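## Task

Shelf spots are tagged by a lot number printed on the shelf edge directly beneath them, and several spots may carry the same number. Bring one foam block from lot 422 and one foam block from lot 224 onto the desk. If no spot in the storeroom has a given lot, leave that lot out. The robot must not tip over or finish leaning. Items count only if they stay on the desk without the robot supporting them at the end.

## Robot and tools

ROBOT. A Hello Robot Stretch 3 with a single arm: a two-wheel base (0.33 m long, 0.34 m wide), a lift on a mast, and a telescoping arm that reaches out to the robot's right. The base cannot slide sideways, so to move the gripper forward or back you drive the base. Turns pivot about the point between the drive wheels, 0.05 m behind the front edge. With arm retracted and wrist folded, a turn sweeps a 0.28 m radius; an unfolded level wrist reaches past that. Fast base motion (0.30 m/s, 1.9 rad/s) needs the arm stowed: lift_m under 0.30, arm_m under 0.03, wrist_yaw_rad over 2.54; otherwise 0.10 m/s and 0.63 rad/s.

FRAMES. Base frame: origin on the floor midway between the drive wheels, x forward, y left, z up. Odometry frame is the base frame at the start. hand_pose is reported in the base frame at the fingertip meeting point; with wrist joints at zero its x points up, y back toward the mast, z to the rear. Camera calibration lines give K and T_world_to_cam with world meaning the base frame.

execute_actions. Argument actions: a list run in order (empty list just returns state and images). Each action is an object with robot, steps (integer 1 to 450 control steps at 30 per second, default 1) and optional until. Steps alone is a wait. robot may be: a single command; a list of up to 8 commands run one after another, where an item can also be {"pause_s": s} with s up to 15; or {"stop": true}, which brakes everything and clears the queue. A command may contain:
- base: exactly one of translate_m (metres, relative offset from where the base is when the command starts, positive forward, magnitude at most 1) or rotate_rad (radians, relative turn in place, positive counter-clockwise/left, magnitude at most 3.2).
- joints: named absolute targets, each a single number; unnamed joints keep their targets. lift_m 0 to 1.1 (arm height, m); arm_m 0 to 0.52 (extension, m); wrist_yaw_rad -1.345 to 4.42 (0 along the arm, positive toward the front, 3.0 folded over the base); wrist_pitch_rad -1.57 to 0.451 (negative tips fingers down); wrist_roll_rad -2.911 to 2.911; gripper_m -0.089 to 0.179 (wider is higher; actual fingertip gap is smaller by about 0.007 near closed and 0.025 wide open); head_pan_rad -3.953 to 1.73 (0 forward, positive left, -1.57 looks along the arm); head_tilt_rad -1.53 to 0.419 (negative down).
- contact_limits: {"arm_m": effort percent 1 to 100}; arm stops with contact_stop at that effort. Lasts until arm_m's next command.
Base and joint motions in one command start together and keep running across later actions. A new command overrides at once and discards the rest of any older queue. Queued commands advance only when the previous one ends done (off_target also allowed for base and gripper_m); otherwise later ones are dropped. Any out-of-range value rejects the whole call.

until: {"robot": {...}} ends the action when all listed conditions hold, e.g. {"status": "ended"} (nothing moving and no queue running), or fields like lift_m, lift_m_goal, lift_m_status, base_status, translate_m, rotate_rad, queue, queue_left, refusals, compared as [op, value] with =, !=, <, <=, >, >=. {"any": {"status": "ended"}} fires when any one motion or the queue finishes. A common pattern: steps 450 with until status ended.

zoom_image: camera (head_camera, nav_camera or wrist_camera) and region [x0, y0, x1, y1] in that image's pixels, at most 504 by 504. Useful for reading lot labels.

finished_scene: scene number; ends that scene irreversibly. Only call once everything has come to rest and the items sit on the desk unaided.

RESULTS. Each result is a snapshot with one image per camera. base_status gives progress and goal of the base move; joint_goals and joint_status per joint; measured_speeds; refusals, queue and queue_left. Status words: moving, done, off_target (resting away from goal, possibly still pushing), contact_stop (arm or lift pushed something and went slack until commanded again), time_out, stopped, not_commanded, torque_fault (wrist servo off for 10 s, limp, commands refused). Lines starting refused:, dropped: or replaced: explain problems (indices count from 0). on_its_own reports goals the robot changed itself, slack or off joints, motors loaded at rest, and base tilt beyond about 3 degrees. base_tilt (forward/right positive, degrees) and motor_effort (percent, peak in brackets) are noisy with fixed biases. lidar_m: 12 sectors of 30 degrees, first straight ahead, counter-clockwise, plane 0.17 m high. wrist_depth_mm and head_depth_mm: 7x7 median depth grids.

GRIPPING. Close by sending gripper_m below the object's width; lower squeezes harder but a stall guard may ease off. Release by opening at least 0.02 past the touch value. Neither reading nor done proves a grasp; check images. To re-squeeze, send a new value.

AVOID. Fold or unfold the wrist only with lift_m 0.32 to 0.95, wrist_pitch_rad -0.4 and roll near 0; once folded lift may go to 0.25. With wrist_yaw_rad below -0.4 keep pitch at -0.5 or lower. Pushing against something rigid with the gripper above about 0.45 m can tip the robot; a second push after contact_stop is worse, and raising the contact limit makes it riskier. Do not drive while holding or pushing something fixed. If the base snags, reverse the last move in small steps; if it leans, free the gripper and, if still tipped, drop lift_m to about 0.2. Avoid drops, slams and hard pushes. Loose objects may get nudged occasionally, so confirm placements before finishing.

Each tool is called after "Request:" as name([rows], argument=value, ...), one row to a line, values as JSON.

## Session

I'll start by looking at the scene.

Request:
execute_actions(actions=[])

Scene clock: 0.00 s.
robot.base_odometry: x=+0.000 y=+0.000 heading=+0.000 (m, m, rad; robot's odometry frame)
robot.turned_by_wheels: +0.000 (rad since the last result)
robot.turned_by_imu: +0.000 (rad since the last result)
robot.base_tilt: forward=+0.1 right=-0.2 (deg)
robot.lidar_m: 2.27 2.37 1.07 0.90 1.10 1.76 1.65 1.68 0.82 0.77 0.78 1.01
robot.head_depth_mm: 1863 2805 2030 2072 2095 2138 2051 / 1868 2793 2916 2726 2736 2636 2277 / 1853 2747 3157 3129 3079 3036 2262 / 1832 2763 3111 3111 3078 3057 2282 / 1826 2707 3081 3086 2999 2696 2292 / 1826 2702 3096 3096 3069 3047 2319 / 1658 2686 3060 3061 3040 2931 2325
robot.base_status: not_commanded
robot.joint_positions: lift_m=+0.393 arm_m=+0.002 wrist_yaw_rad=+2.853 wrist_pitch_rad=-0.462 wrist_roll_rad=-0.009 gripper_m=+0.037 head_pan_rad=-0.016 head_tilt_rad=+0.008
robot.joint_goals: lift_m=+0.393 arm_m=+0.002 wrist_yaw_rad=+2.853 wrist_pitch_rad=-0.462 wrist_roll_rad=-0.009 gripper_m=+0.037 head_pan_rad=-0.016 head_tilt_rad=+0.008
robot.joint_status: lift_m=not_commanded arm_m=not_commanded wrist_yaw_rad=not_commanded wrist_pitch_rad=not_commanded wrist_roll_rad=not_commanded gripper_m=not_commanded head_pan_rad=not_commanded head_tilt_rad=not_commanded
robot.measured_speeds: translate_m=+0.000 rotate_rad=+0.000 lift_m=+0.000 arm_m=+0.000 wrist_yaw_rad=+0.000 wrist_pitch_rad=+0.000 wrist_roll_rad=+0.000 head_pan_rad=+0.000 head_tilt_rad=+0.000
robot: refusals=0 queue=idle queue_left=0
robot.motor_effort: left_wheel=+0 right_wheel=+0 lift_m=+21 arm_m=+0 wrist_yaw_rad=+0 wrist_pitch_rad=+7 wrist_roll_rad=+0 gripper_m=+1 head_pan_rad=-1 head_tilt_rad=+2 (%)
robot.hand_pose: x=+0.0410 y=+0.0623 z=+0.3957 quat_wxyz=(+0.259, +0.701, +0.063, +0.661) (m; robot's base frame)
robot.wrist_depth_mm: - - - - - - - / - - - - - - - / - - - - - - - / - 900 866 847 844 825 799 / 719 - 725 701 695 680 685 / 612 - 621 588 576 574 579 / 534 526 - 523 512 516 507
pictures: head_camera (sideways: a quarter turn clockwise sets it upright), nav_camera (sideways: a quarter turn counterclockwise sets it upright), wrist_camera
Images, in order (width x height): head_camera 896x504, nav_camera 672x504, wrist_camera 644x364.

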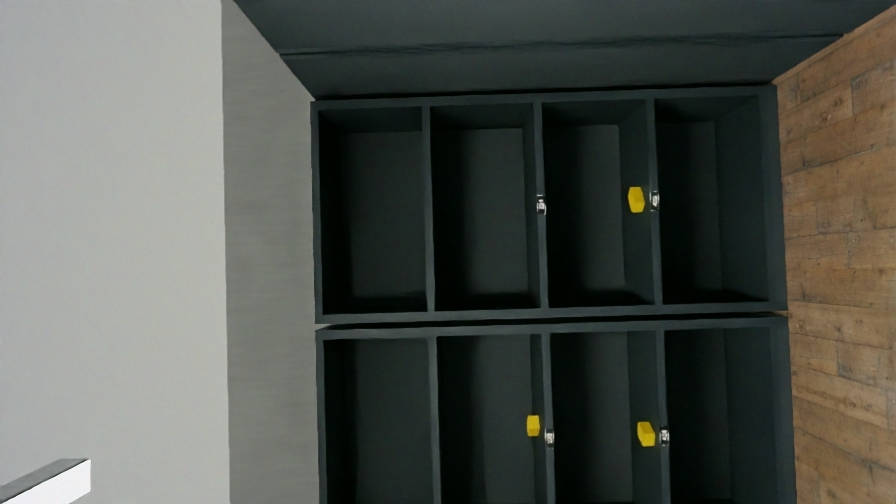

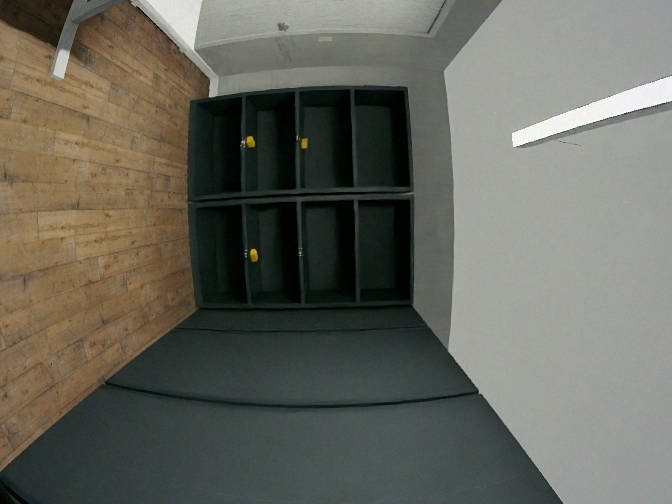

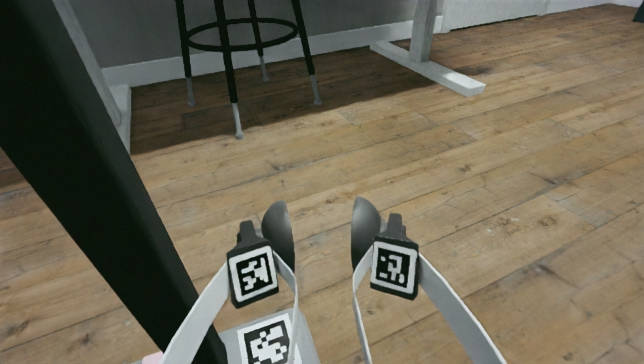

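Request:
zoom_image(camera="head_camera", region=[500, 160, 700, 240])

Request:
zoom_image(camera="head_camera", region=[500, 395, 700, 475])

Region (500, 160, 700, 240) of head_camera's 896x504 image, scaled by 2.520, with more detail than that image has; it fills the top 202 rows of this view, and the rest is white.

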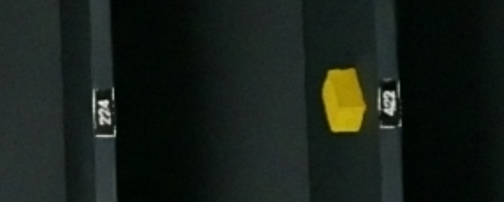

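Region (500, 395, 700, 475) of head_camera's 896x504 image, scaled by 2.520, with more detail than that image has; it fills the top 202 rows of this view, and the rest is white.

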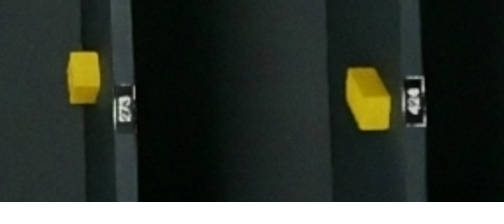

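Request:
execute_actions([
  {"robot": {"joints": {"head_pan_rad": 1.4, "head_tilt_rad": -0.4}}, "steps": 100, "until": {"robot": {"status": "ended"}}},
])

Scene clock: 1.70 s.
robot.base_odometry: x=+0.000 y=+0.000 heading=+0.000 (m, m, rad; robot's odometry frame)
robot.turned_by_wheels: +0.000 (rad since the last result)
robot.turned_by_imu: +0.000 (rad since the last result)
robot.base_tilt: forward=+0.2 right=-0.2 (deg)
robot.lidar_m: 2.26 2.36 1.07 0.90 1.10 1.76 1.65 1.67 0.82 0.77 0.78 1.01
robot.head_depth_mm: 1420 1532 1643 1482 1057 1726 1385 / 1390 1495 1608 1504 1018 1732 1390 / 1360 1464 1564 1523 1028 1624 1392 / 1329 1416 1528 1544 1038 1642 1367 / 1307 1390 1491 1551 1047 1607 1413 / 1277 1361 1457 1518 1061 1603 1420 / 1255 1328 1422 1496 1066 899 1353
robot.base_status: not_commanded
robot.joint_positions: lift_m=+0.393 arm_m=+0.002 wrist_yaw_rad=+2.853 wrist_pitch_rad=-0.462 wrist_roll_rad=-0.009 gripper_m=+0.037 head_pan_rad=+1.393 head_tilt_rad=-0.395
robot.joint_goals: lift_m=+0.393 arm_m=+0.002 wrist_yaw_rad=+2.853 wrist_pitch_rad=-0.462 wrist_roll_rad=-0.009 gripper_m=+0.037 head_pan_rad=+1.400 head_tilt_rad=-0.400
robot.joint_status: lift_m=not_commanded arm_m=not_commanded wrist_yaw_rad=not_commanded wrist_pitch_rad=not_commanded wrist_roll_rad=not_commanded gripper_m=not_commanded head_pan_rad=done head_tilt_rad=done
robot.measured_speeds: translate_m=+0.000 rotate_rad=+0.000 lift_m=+0.000 arm_m=+0.000 wrist_yaw_rad=+0.000 wrist_pitch_rad=+0.000 wrist_roll_rad=+0.000 head_pan_rad=+0.000 head_tilt_rad=+0.000
robot: refusals=0 queue=done queue_left=0
robot.motor_effort: left_wheel=+0(0) right_wheel=+0(0) lift_m=+21(21) arm_m=+0(1) wrist_yaw_rad=+0(1) wrist_pitch_rad=+7(7) wrist_roll_rad=+0(0) gripper_m=+0(0) head_pan_rad=+2(35) head_tilt_rad=-1(28) (%)
robot.hand_pose: x=+0.0410 y=+0.0623 z=+0.3957 quat_wxyz=(+0.259, +0.701, +0.063, +0.661) (m; robot's base frame)
robot.wrist_depth_mm: - - - - - - - / - - - - - - - / - - - - - - 979 / - 889 845 846 829 816 797 / 727 - 724 699 695 674 671 / 615 - 617 597 575 582 578 / 535 530 - 523 512 511 509
pictures: head_camera (sideways: a quarter turn clockwise sets it upright), nav_camera (sideways: a quarter turn counterclockwise sets it upright), wrist_camera
camera_calibration (this result's frames):
head_camera: T_world_to_cam=[[-0.0878321, -0.363101, -0.927601, 1.22751], [-0.990608, 0.129798, 0.0429899, -0.0452747], [0.104791, 0.922665, -0.371091, 0.439992], [0, 0, 0, 1]] pos_world=[0.016858, 0.0456204, 1.30386]
nav_camera: T_world_to_cam=[[0.11442, 0.378254, 0.918603, -1.14433], [0.974933, -0.220374, -0.0306924, 0.0862731], [0.190826, 0.899088, -0.393987, 0.469514], [0, 0, 0, 1]] pos_world=[-0.0427728, 0.029724, 1.23881]
wrist_camera: T_world_to_cam=[[0.952354, -0.301551, -0.0457069, 0.00247649], [-0.220773, -0.578184, -0.78547, 0.385847], [0.210432, 0.758136, -0.61721, 0.359345], [0, 0, 0, 1]] pos_world=[0.00720814, -0.0485949, 0.524976]
Images, in order (width x height): head_camera 896x504, nav_camera 672x504, wrist_camera 644x364.

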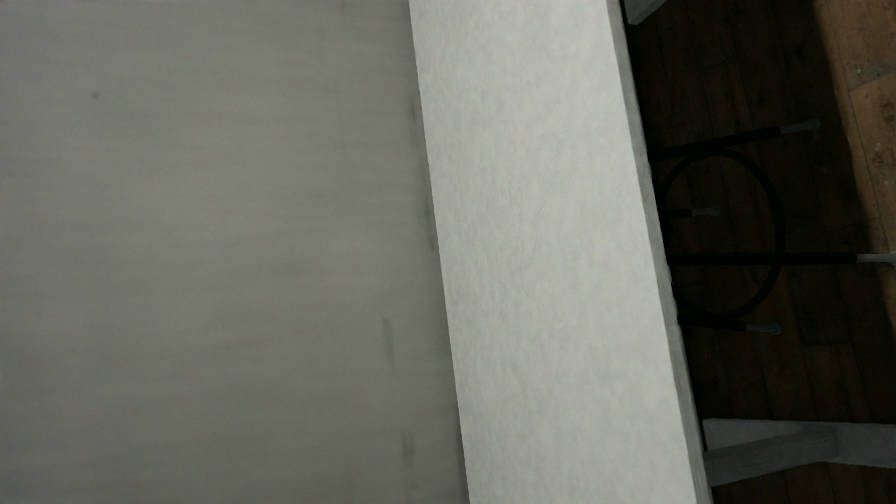

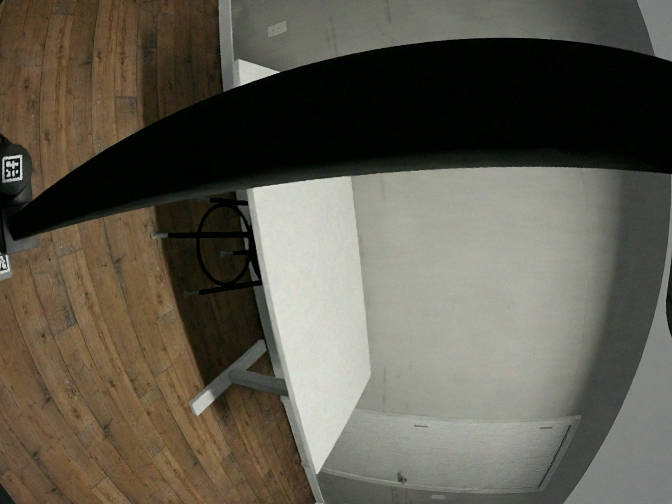

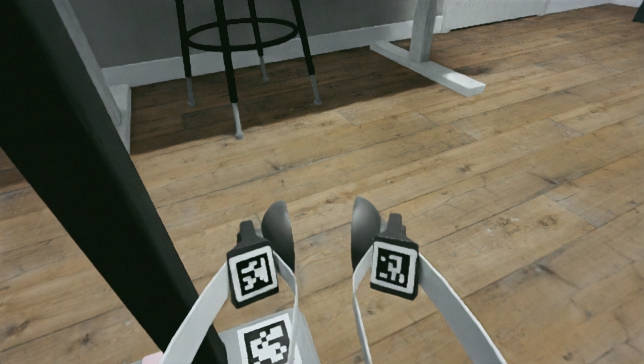

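Request:
execute_actions([
  {"robot": {"joints": {"head_pan_rad": -2.6, "head_tilt_rad": -0.2}}, "steps": 150, "until": {"robot": {"status": "ended"}}},
])

Scene clock: 4.80 s.
robot.base_odometry: x=+0.000 y=+0.000 heading=+0.000 (m, m, rad; robot's odometry frame)
robot.turned_by_wheels: +0.000 (rad since the last result)
robot.turned_by_imu: +0.000 (rad since the last result)
robot.base_tilt: forward=+0.1 right=-0.2 (deg)
robot.lidar_m: 2.27 2.37 1.07 0.90 1.10 1.76 1.65 1.67 0.82 0.77 0.78 1.01
robot.head_depth_mm: 1430 1478 1531 1601 1665 1735 1637 / 1511 1563 1621 1702 1762 1843 1652 / 1590 1639 1715 1807 1888 1954 1667 / 1685 1742 1840 1923 2011 2065 1670 / 1794 1875 1946 2067 2166 2177 1680 / 1892 1993 2083 2211 2335 2262 1690 / 2031 2143 2252 2390 2503 2077 1009
robot.base_status: not_commanded
robot.joint_positions: lift_m=+0.393 arm_m=+0.002 wrist_yaw_rad=+2.853 wrist_pitch_rad=-0.462 wrist_roll_rad=-0.009 gripper_m=+0.037 head_pan_rad=-2.593 head_tilt_rad=-0.211
robot.joint_goals: lift_m=+0.393 arm_m=+0.002 wrist_yaw_rad=+2.853 wrist_pitch_rad=-0.462 wrist_roll_rad=-0.009 gripper_m=+0.037 head_pan_rad=-2.600 head_tilt_rad=-0.200
robot.joint_status: lift_m=not_commanded arm_m=not_commanded wrist_yaw_rad=not_commanded wrist_pitch_rad=not_commanded wrist_roll_rad=not_commanded gripper_m=not_commanded head_pan_rad=done head_tilt_rad=done
robot.measured_speeds: translate_m=+0.000 rotate_rad=+0.000 lift_m=+0.000 arm_m=+0.000 wrist_yaw_rad=+0.000 wrist_pitch_rad=+0.000 wrist_roll_rad=+0.000 head_pan_rad=+0.000 head_tilt_rad=+0.000
robot: refusals=0 queue=done queue_left=0
robot.motor_effort: left_wheel=+0(0) right_wheel=+0(0) lift_m=+21(21) arm_m=+0(1) wrist_yaw_rad=+1(1) wrist_pitch_rad=+7(7) wrist_roll_rad=+0(0) gripper_m=+1(0) head_pan_rad=-4(39) head_tilt_rad=+6(23) (%)
robot.hand_pose: x=+0.0410 y=+0.0623 z=+0.3957 quat_wxyz=(+0.259, +0.701, +0.063, +0.661) (m; robot's base frame)
robot.wrist_depth_mm: - - - - - - - / - - - - - - - / - - - - - - - / - 877 838 826 827 821 802 / 716 - 712 692 699 683 672 / 613 - 610 588 565 586 571 / 526 529 - 535 510 506 507
pictures: head_camera (sideways: a quarter turn clockwise sets it upright), nav_camera (sideways: a quarter turn counterclockwise sets it upright), wrist_camera
camera_calibration (this result's frames):
head_camera: T_world_to_cam=[[0.17987, 0.0840357, -0.980094, 1.29444], [0.567301, -0.822826, 0.0335618, -0.0425127], [-0.803627, -0.562045, -0.195675, 0.21723], [0, 0, 0, 1]] pos_world=[-0.0341427, -0.0216672, 1.31261]
nav_camera: T_world_to_cam=[[-0.209982, -0.0749224, 0.97483, -1.21578], [-0.488602, 0.871668, -0.038253, 0.105052], [-0.846862, -0.484337, -0.219642, 0.248939], [0, 0, 0, 1]] pos_world=[0.00685461, -0.0620891, 1.24387]
wrist_camera: T_world_to_cam=[[0.952354, -0.301551, -0.045707, 0.00247656], [-0.220772, -0.578184, -0.78547, 0.385847], [0.210432, 0.758136, -0.61721, 0.359345], [0, 0, 0, 1]] pos_world=[0.00720812, -0.0485949, 0.524976]
Images, in order (width x height): head_camera 896x504, nav_camera 672x504, wrist_camera 644x364.

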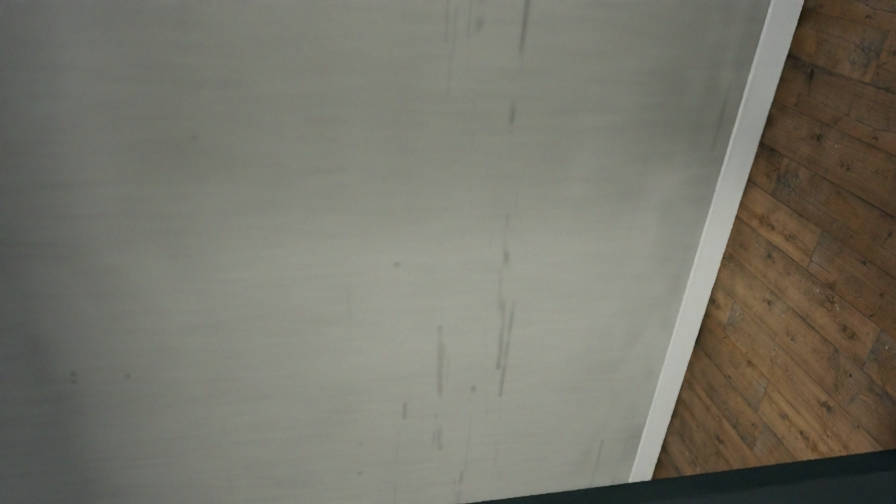

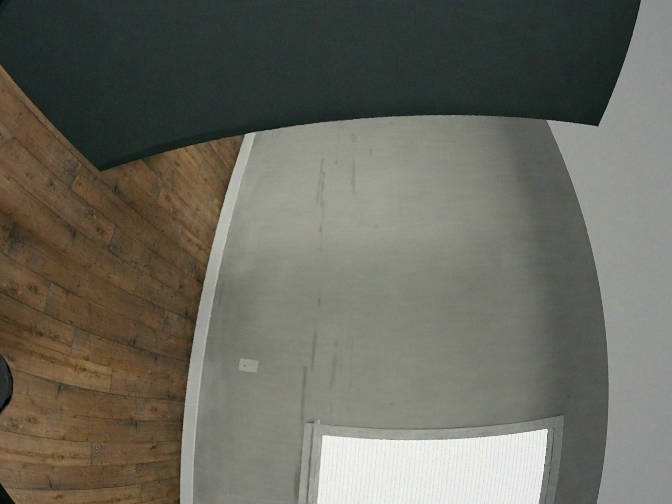

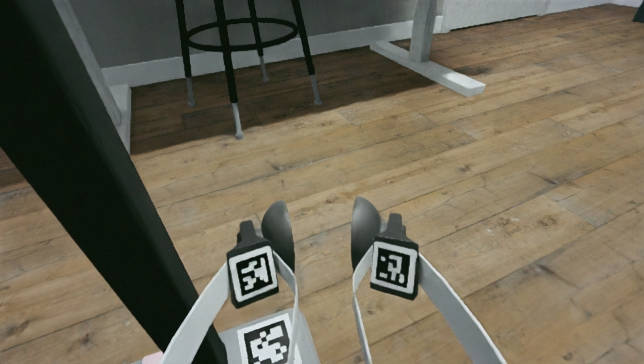

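Request:
execute_actions([
  {"robot": [{"joints": {"lift_m": 0.27, "head_pan_rad": 0.0, "head_tilt_rad": -0.5}, "base": {"rotate_rad": -0.03}}, {"base": {"translate_m": 1.0}}, {"base": {"translate_m": 0.9}}], "steps": 450, "until": {"robot": {"status": "ended"}}},
])

Scene clock: 18.63 s.
robot.base_odometry: x=+1.899 y=-0.057 heading=-0.030 (m, m, rad; robot's odometry frame)
robot.turned_by_wheels: -0.030 (rad since the last result)
robot.turned_by_imu: -0.029 (rad since the last result)
robot.base_tilt: forward=+0.2 right=-0.2 (deg)
robot.lidar_m: 1.21 0.84 1.51 1.74 1.57 1.91 3.56 0.88 0.59 0.55 0.55 0.70
robot.head_depth_mm: 1016 1093 994 1232 1151 1291 1241 / 1022 1114 1013 1343 1168 1388 1232 / 1013 1103 1035 1330 1178 1406 1240 / 1006 1094 1052 1316 1190 1370 1231 / 997 1087 1074 1311 1204 1378 1240 / 989 1074 1092 1300 1214 1390 1249 / 983 1067 1119 1101 1141 1029 1172
robot.base_status: done (translate_m +0.9000 of +0.9000)
robot.joint_positions: lift_m=+0.270 arm_m=+0.002 wrist_yaw_rad=+2.853 wrist_pitch_rad=-0.463 wrist_roll_rad=-0.009 gripper_m=+0.037 head_pan_rad=-0.007 head_tilt_rad=-0.495
robot.joint_goals: lift_m=+0.270 arm_m=+0.002 wrist_yaw_rad=+2.853 wrist_pitch_rad=-0.463 wrist_roll_rad=-0.009 gripper_m=+0.037 head_pan_rad=+0.000 head_tilt_rad=-0.500
robot.joint_status: lift_m=done arm_m=not_commanded wrist_yaw_rad=not_commanded wrist_pitch_rad=not_commanded wrist_roll_rad=not_commanded gripper_m=not_commanded head_pan_rad=done head_tilt_rad=done
robot.measured_speeds: translate_m=+0.000 rotate_rad=+0.000 lift_m=+0.000 arm_m=+0.000 wrist_yaw_rad=+0.000 wrist_pitch_rad=+0.000 wrist_roll_rad=+0.000 head_pan_rad=+0.000 head_tilt_rad=+0.000
robot: refusals=0 queue=done queue_left=0
robot.motor_effort: left_wheel=+4(14) right_wheel=-5(10) lift_m=+15(19) arm_m=-1(0) wrist_yaw_rad=+1(0) wrist_pitch_rad=+7(7) wrist_roll_rad=+0(0) gripper_m=+0(1) head_pan_rad=+2(39) head_tilt_rad=-3(25) (%)
robot.hand_pose: x=+0.0409 y=+0.0621 z=+0.2730 quat_wxyz=(+0.260, +0.701, +0.063, +0.661) (m; robot's base frame)
robot.wrist_depth_mm: - - - - - - 692 / - - - - - 819 763 / - 831 813 797 783 755 671 / - 667 651 640 616 610 612 / 532 - 539 524 537 516 510 / 467 - - 453 440 444 440 / - - - 397 392 388 385
pictures: head_camera (sideways: a quarter turn clockwise sets it upright), nav_camera (sideways: a quarter turn counterclockwise sets it upright), wrist_camera
camera_calibration (this result's frames):
head_camera: T_world_to_cam=[[-0.463618, 0.0253629, -0.885672, 1.1751], [-0.0362124, 0.998213, 0.0475416, -0.0570163], [0.885295, 0.0541134, -0.46187, 0.553362], [0, 0, 0, 1]] pos_world=[0.0528421, -0.00283368, 1.29904]
nav_camera: T_world_to_cam=[[0.482078, -0.0489754, 0.874758, -1.08937], [-0.05402, -0.998198, -0.0261161, 0.0865882], [0.874461, -0.0346644, -0.483855, 0.582285], [0, 0, 0, 1]] pos_world=[0.0206539, 0.0532644, 1.23694]
wrist_camera: T_world_to_cam=[[0.952336, -0.301612, -0.0456825, -0.00313761], [-0.221078, -0.579209, -0.784628, 0.2892], [0.210193, 0.757329, -0.618281, 0.28411], [0, 0, 0, 1]] pos_world=[0.00720571, -0.0486035, 0.402431]
Images, in order (width x height): head_camera 896x504, nav_camera 672x504, wrist_camera 644x364.

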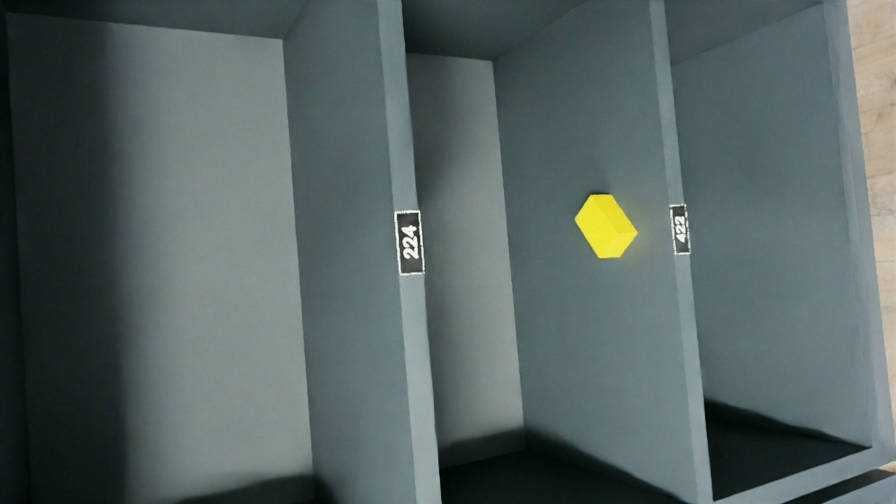

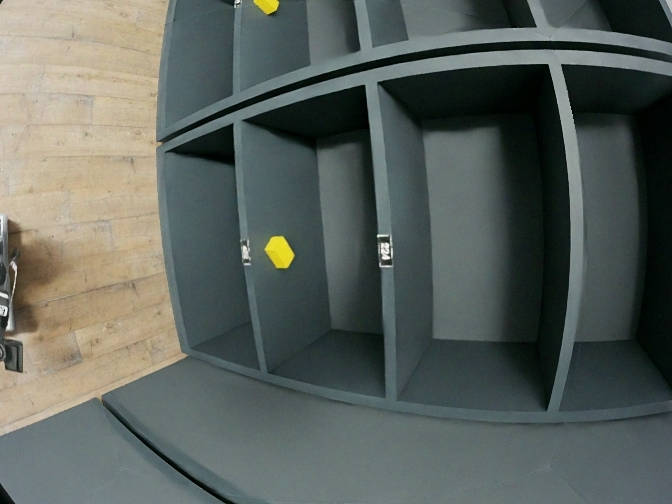

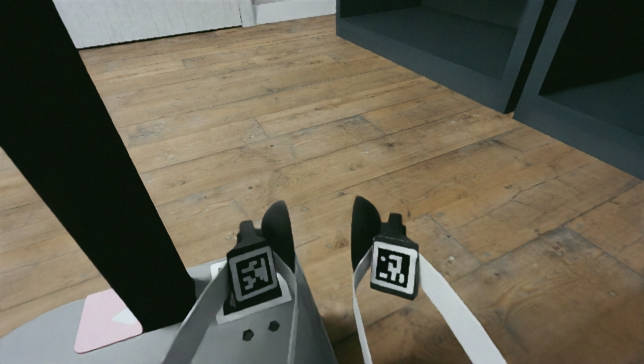

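Request:
zoom_image(camera="head_camera", region=[550, 170, 710, 290])

Region (550, 170, 710, 290) of head_camera's 896x504 image, scaled by 3.150, with more detail than that image has; it fills the top 378 rows of this view, and the rest is white.

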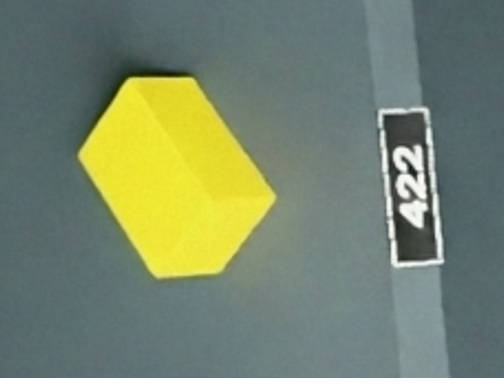

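Request:
execute_actions([
  {"robot": [{"base": {"rotate_rad": 1.117}, "joints": {"head_pan_rad": -1.6, "head_tilt_rad": -0.75}}, {"base": {"translate_m": 0.5}}, {"joints": {"lift_m": 0.63, "wrist_pitch_rad": -0.4, "wrist_roll_rad": 0.0}}, {"joints": {"wrist_yaw_rad": -0.35, "gripper_m": 0.15}}], "steps": 450, "until": {"robot": {"status": "ended"}}},
])

Scene clock: 34.60 s.
robot.base_odometry: x=+2.132 y=+0.386 heading=+1.087 (m, m, rad; robot's odometry frame)
robot.turned_by_wheels: +1.117 (rad since the last result)
robot.turned_by_imu: +1.143 (rad since the last result)
robot.base_tilt: forward=+0.1 right=-0.2 (deg)
robot.lidar_m: 1.01 1.31 1.35 1.43 3.84 1.44 1.02 0.97 1.00 0.99 0.49 0.97
robot.head_depth_mm: 992 753 1225 1127 1450 1331 1166 / 1037 761 1319 1104 1393 1306 - / 987 777 1276 1116 994 1275 1161 / 927 788 640 1124 951 1263 1158 / 876 804 598 1143 931 1240 1144 / 829 821 580 1123 936 854 1107 / 786 825 590 558 651 782 1112
robot.base_status: done (translate_m +0.5000 of +0.5000)
robot.joint_positions: lift_m=+0.630 arm_m=+0.002 wrist_yaw_rad=-0.348 wrist_pitch_rad=-0.417 wrist_roll_rad=-0.003 gripper_m=+0.150 head_pan_rad=-1.593 head_tilt_rad=-0.741
robot.joint_goals: lift_m=+0.630 arm_m=+0.002 wrist_yaw_rad=-0.350 wrist_pitch_rad=-0.400 wrist_roll_rad=+0.000 gripper_m=+0.150 head_pan_rad=-1.600 head_tilt_rad=-0.750
robot.joint_status: lift_m=done arm_m=not_commanded wrist_yaw_rad=done wrist_pitch_rad=done wrist_roll_rad=done gripper_m=done head_pan_rad=done head_tilt_rad=done
robot.measured_speeds: translate_m=+0.000 rotate_rad=+0.000 lift_m=+0.000 arm_m=+0.000 wrist_yaw_rad=+0.000 wrist_pitch_rad=+0.000 wrist_roll_rad=+0.000 head_pan_rad=+0.000 head_tilt_rad=+0.000
robot: refusals=0 queue=done queue_left=0
robot.motor_effort: left_wheel=-4(11) right_wheel=+4(11) lift_m=+26(28) arm_m=+0(1) wrist_yaw_rad=-2(3) wrist_pitch_rad=+8(12) wrist_roll_rad=+1(0) gripper_m=+0(94) head_pan_rad=-3(38) head_tilt_rad=-3(25) (%)
robot.hand_pose: x=-0.0981 y=-0.3583 z=+0.6426 quat_wxyz=(+0.657, +0.025, -0.705, -0.264) (m; robot's base frame)
robot.wrist_depth_mm: 587 695 882 803 726 653 570 / 602 687 740 703 791 684 615 / 536 523 503 893 871 760 660 / 410 400 453 - 964 808 698 / 332 346 976 949 - 836 756 / 296 - 819 840 902 848 791 / 705 705 699 768 762 768 745
pictures: head_camera (sideways: a quarter turn clockwise sets it upright), nav_camera (sideways: a quarter turn counterclockwise sets it upright), wrist_camera
camera_calibration (this result's frames):
head_camera: T_world_to_cam=[[0.0370193, 0.664962, -0.74596, 0.989889], [0.998364, 0.00793909, 0.0566223, -0.0751327], [0.0435739, -0.746835, -0.66358, 0.820918], [0, 0, 0, 1]] pos_world=[0.00259409, -0.0445507, 1.28742]
nav_camera: T_world_to_cam=[[-0.0608416, -0.679836, 0.730836, -0.89843], [-0.997136, 0.0743434, -0.0138554, 0.0763727], [-0.0449134, -0.729586, -0.682412, 0.846205], [0, 0, 0, 1]] pos_world=[0.0594981, 0.00091658, 1.23512]
wrist_camera: T_world_to_cam=[[-0.932466, 0.357507, -0.0519226, 0.0746876], [0.247728, 0.528174, -0.812196, 0.765439], [-0.262942, -0.770208, -0.581069, 0.242621], [0, 0, 0, 1]] pos_world=[-0.0561815, -0.244118, 0.766544]
Images, in order (width x height): head_camera 896x504, nav_camera 672x504, wrist_camera 644x364.

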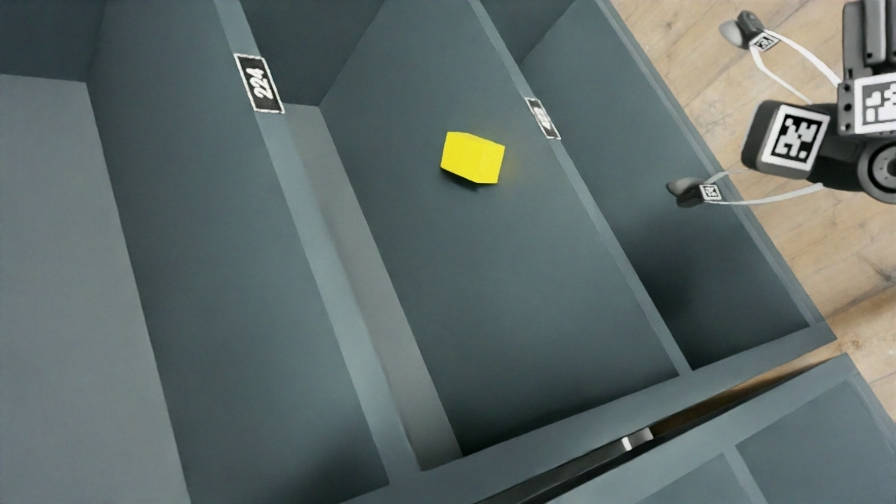

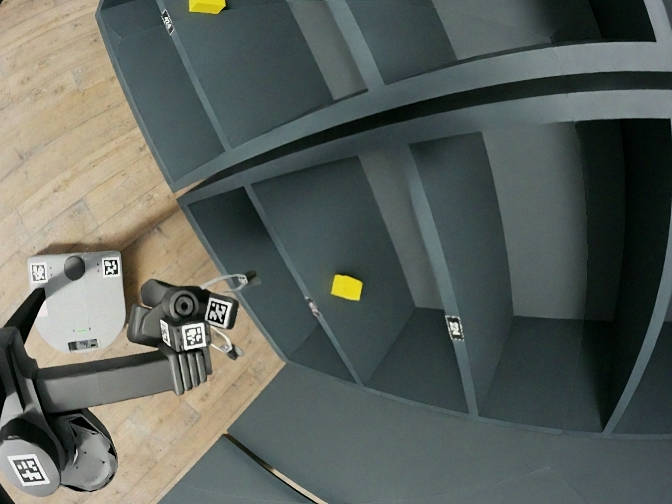

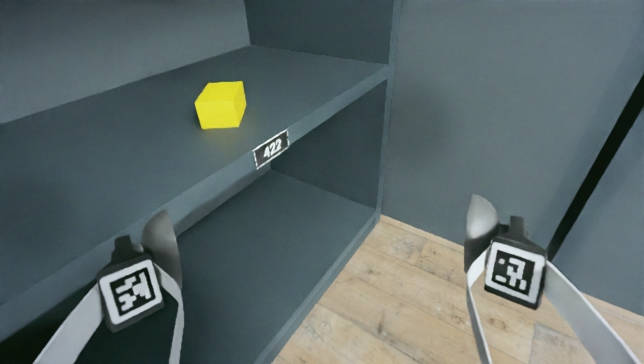

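Request:
zoom_image(camera="head_camera", region=[420, 110, 540, 200])

Region (420, 110, 540, 200) of head_camera's 896x504 image, scaled by 4.200, with more detail than that image has; it fills the top 378 rows of this view, and the rest is white.

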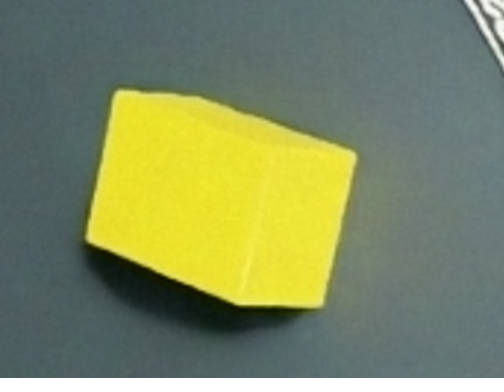

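Request:
execute_actions([
  {"robot": {"joints": {"arm_m": 0.44, "lift_m": 0.64}}, "steps": 300, "until": {"robot": {"status": "ended"}}},
])

Scene clock: 39.77 s.
robot.base_odometry: x=+2.132 y=+0.386 heading=+1.087 (m, m, rad; robot's odometry frame)
robot.turned_by_wheels: +0.000 (rad since the last result)
robot.turned_by_imu: +0.001 (rad since the last result)
robot.base_tilt: forward=+0.1 right=-0.1 (deg)
robot.lidar_m: 1.00 1.31 1.35 1.44 3.86 1.44 1.02 0.97 1.00 0.99 0.49 0.97
robot.head_depth_mm: 996 753 1222 1127 1452 1345 - / 1035 763 1312 1104 1376 1297 1144 / 984 774 1273 - 993 1272 1155 / 930 787 642 1131 946 1260 1162 / 875 803 597 1136 930 1243 1144 / 830 815 581 1115 936 853 1105 / 788 825 588 557 650 781 1112
robot.base_status: done (translate_m +0.5000 of +0.5000)
robot.joint_positions: lift_m=+0.640 arm_m=+0.440 wrist_yaw_rad=-0.349 wrist_pitch_rad=-0.417 wrist_roll_rad=-0.002 gripper_m=+0.150 head_pan_rad=-1.593 head_tilt_rad=-0.741
robot.joint_goals: lift_m=+0.640 arm_m=+0.440 wrist_yaw_rad=-0.350 wrist_pitch_rad=-0.400 wrist_roll_rad=+0.000 gripper_m=+0.150 head_pan_rad=-1.600 head_tilt_rad=-0.750
robot.joint_status: lift_m=done arm_m=done wrist_yaw_rad=done wrist_pitch_rad=done wrist_roll_rad=done gripper_m=done head_pan_rad=done head_tilt_rad=done
robot.measured_speeds: translate_m=+0.000 rotate_rad=+0.000 lift_m=+0.000 arm_m=+0.000 wrist_yaw_rad=+0.000 wrist_pitch_rad=+0.000 wrist_roll_rad=+0.000 head_pan_rad=+0.000 head_tilt_rad=+0.000
robot: refusals=0 queue=done queue_left=0
robot.motor_effort: left_wheel=-4(4) right_wheel=+4(4) lift_m=+26(24) arm_m=+7(9) wrist_yaw_rad=-1(2) wrist_pitch_rad=+9(8) wrist_roll_rad=+1(1) gripper_m=+0(0) head_pan_rad=-4(4) head_tilt_rad=-5(4) (%)
robot.hand_pose: x=-0.0983 y=-0.7955 z=+0.6526 quat_wxyz=(+0.657, +0.024, -0.706, -0.265) (m; robot's base frame)
robot.wrist_depth_mm: 304 362 463 542 461 402 361 / 317 379 494 600 497 433 402 / 328 400 493 512 496 450 443 / 339 397 409 402 393 389 481 / 334 351 334 330 322 328 527 / 289 - 281 225 274 263 561 / 252 245 244 195 236 238 652
pictures: head_camera (sideways: a quarter turn clockwise sets it upright), nav_camera (sideways: a quarter turn counterclockwise sets it upright), wrist_camera
camera_calibration (this result's frames):
head_camera: T_world_to_cam=[[0.0370197, 0.664962, -0.74596, 0.989889], [0.998364, 0.00793861, 0.0566223, -0.0751327], [0.0435736, -0.746835, -0.66358, 0.820918], [0, 0, 0, 1]] pos_world=[0.00259407, -0.0445507, 1.28742]
nav_camera: T_world_to_cam=[[-0.0608419, -0.679836, 0.730836, -0.89843], [-0.997136, 0.0743439, -0.0138554, 0.0763727], [-0.0449138, -0.729586, -0.682412, 0.846205], [0, 0, 0, 1]] pos_world=[0.0594981, 0.000916562, 1.23512]
wrist_camera: T_world_to_cam=[[-0.93184, 0.359004, -0.0528305, 0.233106], [0.249269, 0.52749, -0.812169, 1.00413], [-0.263705, -0.76998, -0.581025, -0.0882778], [0, 0, 0, 1]] pos_world=[-0.0563597, -0.681325, 0.776544]
Images, in order (width x height): head_camera 896x504, nav_camera 672x504, wrist_camera 644x364.

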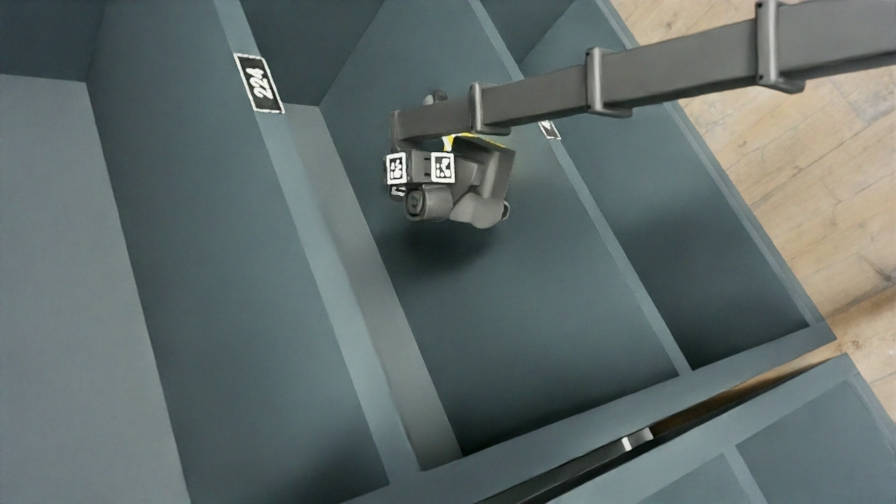

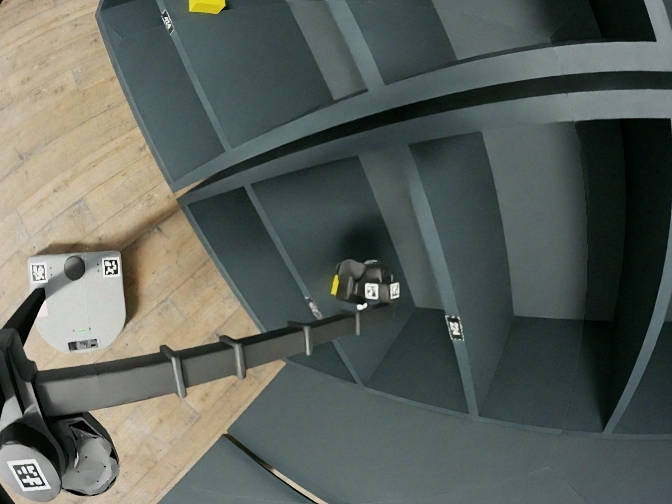

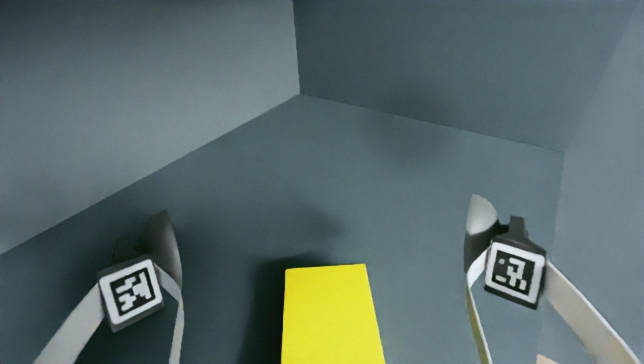

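Request:
execute_actions([
  {"robot": [{"joints": {"lift_m": 0.557}}, {"joints": {"gripper_m": 0.02}}], "steps": 300, "until": {"robot": {"status": "ended"}}},
])

Scene clock: 43.37 s.
robot.base_odometry: x=+2.132 y=+0.386 heading=+1.087 (m, m, rad; robot's odometry frame)
robot.turned_by_wheels: +0.000 (rad since the last result)
robot.turned_by_imu: +0.000 (rad since the last result)
robot.base_tilt: forward=+0.1 right=-0.1 (deg)
robot.lidar_m: 1.01 1.31 1.35 1.44 3.85 1.44 1.02 0.98 1.00 0.99 0.49 0.97
robot.head_depth_mm: 992 752 1230 1128 1445 1314 1160 / 1038 762 1313 1141 1425 1282 1148 / 987 777 1268 1193 1374 1275 1153 / 928 788 639 1128 945 1261 1162 / 876 802 598 1140 933 1239 1146 / 828 816 580 1115 934 851 1107 / 786 829 588 557 651 780 1115
robot.base_status: done (translate_m +0.5000 of +0.5000)
robot.joint_positions: lift_m=+0.557 arm_m=+0.440 wrist_yaw_rad=-0.349 wrist_pitch_rad=-0.414 wrist_roll_rad=-0.002 gripper_m=+0.021 head_pan_rad=-1.593 head_tilt_rad=-0.741
robot.joint_goals: lift_m=+0.557 arm_m=+0.440 wrist_yaw_rad=-0.350 wrist_pitch_rad=-0.400 wrist_roll_rad=+0.000 gripper_m=+0.020 head_pan_rad=-1.600 head_tilt_rad=-0.750
robot.joint_status: lift_m=done arm_m=done wrist_yaw_rad=done wrist_pitch_rad=done wrist_roll_rad=done gripper_m=done head_pan_rad=done head_tilt_rad=done
robot.measured_speeds: translate_m=+0.000 rotate_rad=+0.000 lift_m=+0.000 arm_m=+0.000 wrist_yaw_rad=+0.000 wrist_pitch_rad=+0.000 wrist_roll_rad=+0.000 head_pan_rad=+0.000 head_tilt_rad=+0.000
robot: refusals=0 queue=done queue_left=0
robot.motor_effort: left_wheel=-4(4) right_wheel=+4(4) lift_m=+16(26) arm_m=+6(7) wrist_yaw_rad=+0(1) wrist_pitch_rad=+7(9) wrist_roll_rad=+1(1) gripper_m=-19(100) head_pan_rad=-4(4) head_tilt_rad=-5(5) (%)
robot.hand_pose: x=-0.0985 y=-0.7958 z=+0.5709 quat_wxyz=(+0.657, +0.023, -0.706, -0.264) (m; robot's base frame)
robot.wrist_depth_mm: 304 361 462 540 461 399 357 / 316 377 455 484 460 418 397 / 326 354 348 340 331 325 429 / 279 274 266 181 260 255 460 / 225 221 216 150 205 208 490 / 189 187 131 128 131 178 524 / 162 161 155 121 152 155 574
pictures: head_camera (sideways: a quarter turn clockwise sets it upright), nav_camera (sideways: a quarter turn counterclockwise sets it upright), wrist_camera
camera_calibration (this result's frames):
head_camera: T_world_to_cam=[[0.0370197, 0.664962, -0.745959, 0.989889], [0.998364, 0.0079386, 0.0566224, -0.0751327], [0.0435736, -0.746835, -0.66358, 0.820919], [0, 0, 0, 1]] pos_world=[0.00259407, -0.0445507, 1.28742]
nav_camera: T_world_to_cam=[[-0.0608419, -0.679836, 0.730836, -0.89843], [-0.997136, 0.0743439, -0.0138554, 0.0763727], [-0.0449138, -0.729586, -0.682413, 0.846205], [0, 0, 0, 1]] pos_world=[0.0594981, 0.000916578, 1.23512]
wrist_camera: T_world_to_cam=[[-0.931768, 0.359182, -0.0528841, 0.228902], [0.248615, 0.525105, -0.813914, 0.937081], [-0.264573, -0.771527, -0.578574, -0.13874], [0, 0, 0, 1]] pos_world=[-0.0563953, -0.681325, 0.694538]
Images, in order (width x height): head_camera 896x504, nav_camera 672x504, wrist_camera 644x364.

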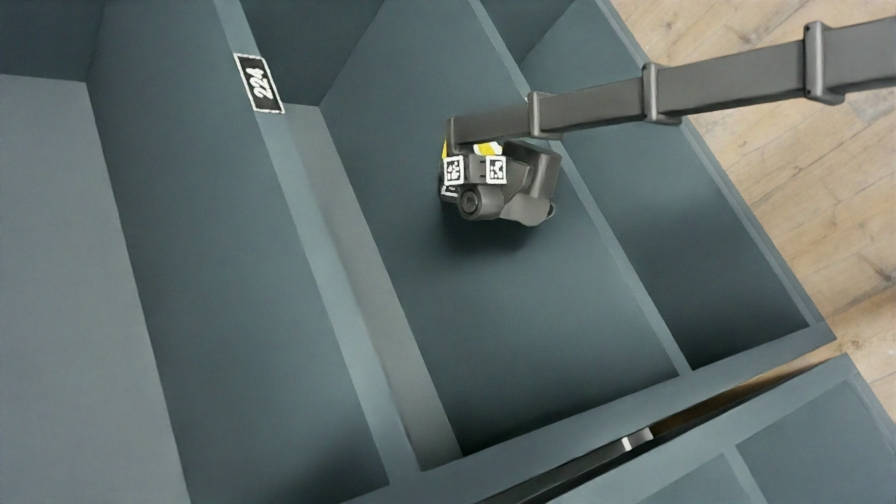

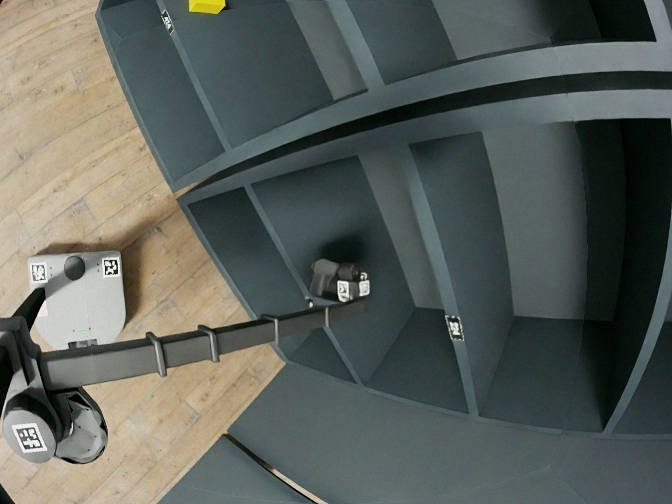

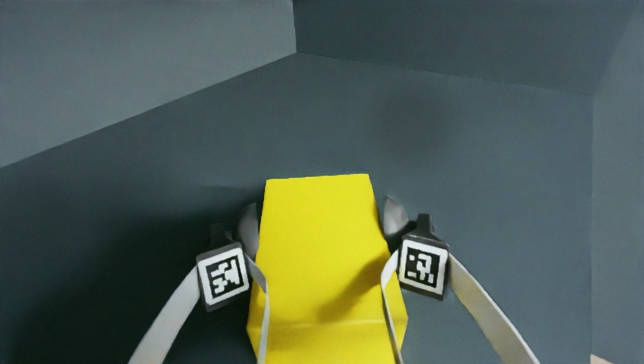

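Request:
execute_actions([
  {"robot": [{"joints": {"lift_m": 0.61, "gripper_m": 0.005, "head_pan_rad": -0.36, "head_tilt_rad": -0.6}}, {"joints": {"arm_m": 0.0}}], "steps": 300, "until": {"robot": {"status": "ended"}}},
])

Scene clock: 50.87 s.
robot.base_odometry: x=+2.132 y=+0.386 heading=+1.087 (m, m, rad; robot's odometry frame)
robot.turned_by_wheels: +0.000 (rad since the last result)
robot.turned_by_imu: +0.001 (rad since the last result)
robot.base_tilt: forward=+0.1 right=-0.2 (deg)
robot.lidar_m: 1.01 1.31 1.35 1.44 3.85 1.44 1.02 0.97 1.00 0.99 0.49 0.97
robot.head_depth_mm: 813 890 725 569 1023 836 1109 / 868 950 735 1163 1029 866 1141 / 931 1018 746 1234 1012 1255 1173 / 1007 1086 756 1305 1016 1337 1209 / 1026 1098 816 1294 1131 1382 1233 / 934 1005 897 1186 1264 1431 1251 / 852 911 969 1143 1723 1489 1252
robot.base_status: done (translate_m +0.5000 of +0.5000)
robot.joint_positions: lift_m=+0.610 arm_m=+0.003 wrist_yaw_rad=-0.349 wrist_pitch_rad=-0.417 wrist_roll_rad=-0.002 gripper_m=+0.013 head_pan_rad=-0.367 head_tilt_rad=-0.606
robot.joint_goals: lift_m=+0.610 arm_m=+0.000 wrist_yaw_rad=-0.350 wrist_pitch_rad=-0.400 wrist_roll_rad=+0.000 gripper_m=+0.011 head_pan_rad=-0.360 head_tilt_rad=-0.600
robot.joint_status: lift_m=done arm_m=done wrist_yaw_rad=done wrist_pitch_rad=done wrist_roll_rad=done gripper_m=done head_pan_rad=done head_tilt_rad=done
robot.measured_speeds: translate_m=+0.000 rotate_rad=+0.000 lift_m=+0.000 arm_m=+0.000 wrist_yaw_rad=+0.000 wrist_pitch_rad=+0.000 wrist_roll_rad=+0.000 head_pan_rad=+0.000 head_tilt_rad=+0.000
robot: refusals=0 queue=done queue_left=0
robot.on_its_own: gripper_m is held at +0.011, not at your +0.005, by its stall guard, which is not easing now
robot.motor_effort: left_wheel=-4(4) right_wheel=+4(4) lift_m=+26(28) arm_m=-7(7) wrist_yaw_rad=+0(2) wrist_pitch_rad=+9(9) wrist_roll_rad=+1(1) gripper_m=-22(86) head_pan_rad=+2(37) head_tilt_rad=+3(18) (%)
robot.hand_pose: x=-0.0984 y=-0.3586 z=+0.6226 quat_wxyz=(+0.657, +0.024, -0.706, -0.265) (m; robot's base frame)
robot.wrist_depth_mm: 585 709 876 809 728 651 565 / 596 674 666 660 791 699 608 / 487 482 476 937 889 748 656 / 377 369 - 180 950 809 719 / 306 839 933 150 977 906 750 / 708 809 133 129 130 853 796 / 706 696 670 120 728 740 734
pictures: head_camera (sideways: a quarter turn clockwise sets it upright), nav_camera (sideways: a quarter turn counterclockwise sets it upright), wrist_camera
camera_calibration (this result's frames):
head_camera: T_world_to_cam=[[-0.514091, 0.221379, -0.828675, 1.10107], [0.323035, 0.944955, 0.05204, -0.065057], [0.794581, -0.240937, -0.557306, 0.678088], [0, 0, 0, 1]] pos_world=[0.0482726, -0.0189024, 1.29372]
nav_camera: T_world_to_cam=[[0.521808, -0.249506, 0.815759, -1.01268], [-0.404732, -0.914201, -0.0207244, 0.0817048], [0.750938, -0.319349, -0.57802, 0.705554], [0, 0, 0, 1]] pos_world=[0.031666, 0.047343, 1.23562]
wrist_camera: T_world_to_cam=[[-0.931712, 0.359334, -0.0528285, 0.0747238], [0.249482, 0.527483, -0.812109, 0.749261], [-0.263952, -0.769832, -0.581109, 0.23077], [0, 0, 0, 1]] pos_world=[-0.0563933, -0.244419, 0.746531]
Images, in order (width x height): head_camera 896x504, nav_camera 672x504, wrist_camera 644x364.

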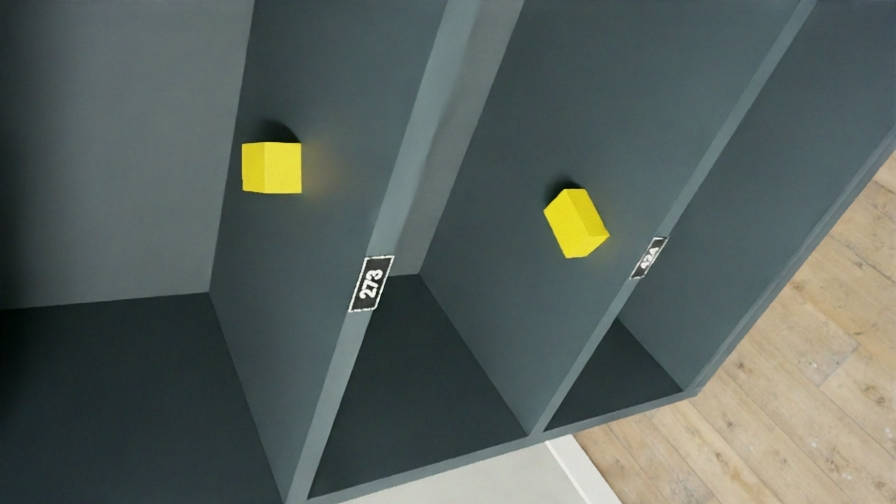

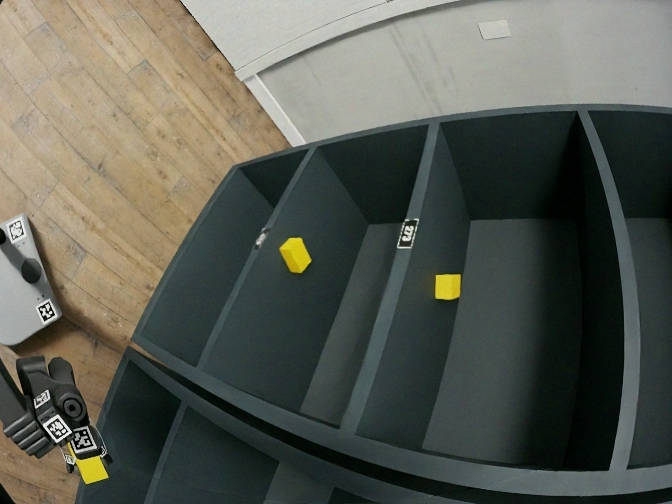

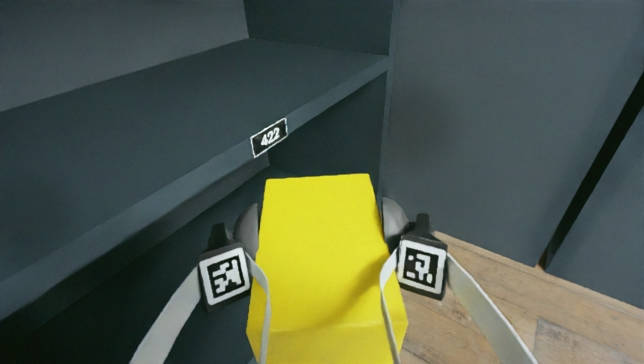

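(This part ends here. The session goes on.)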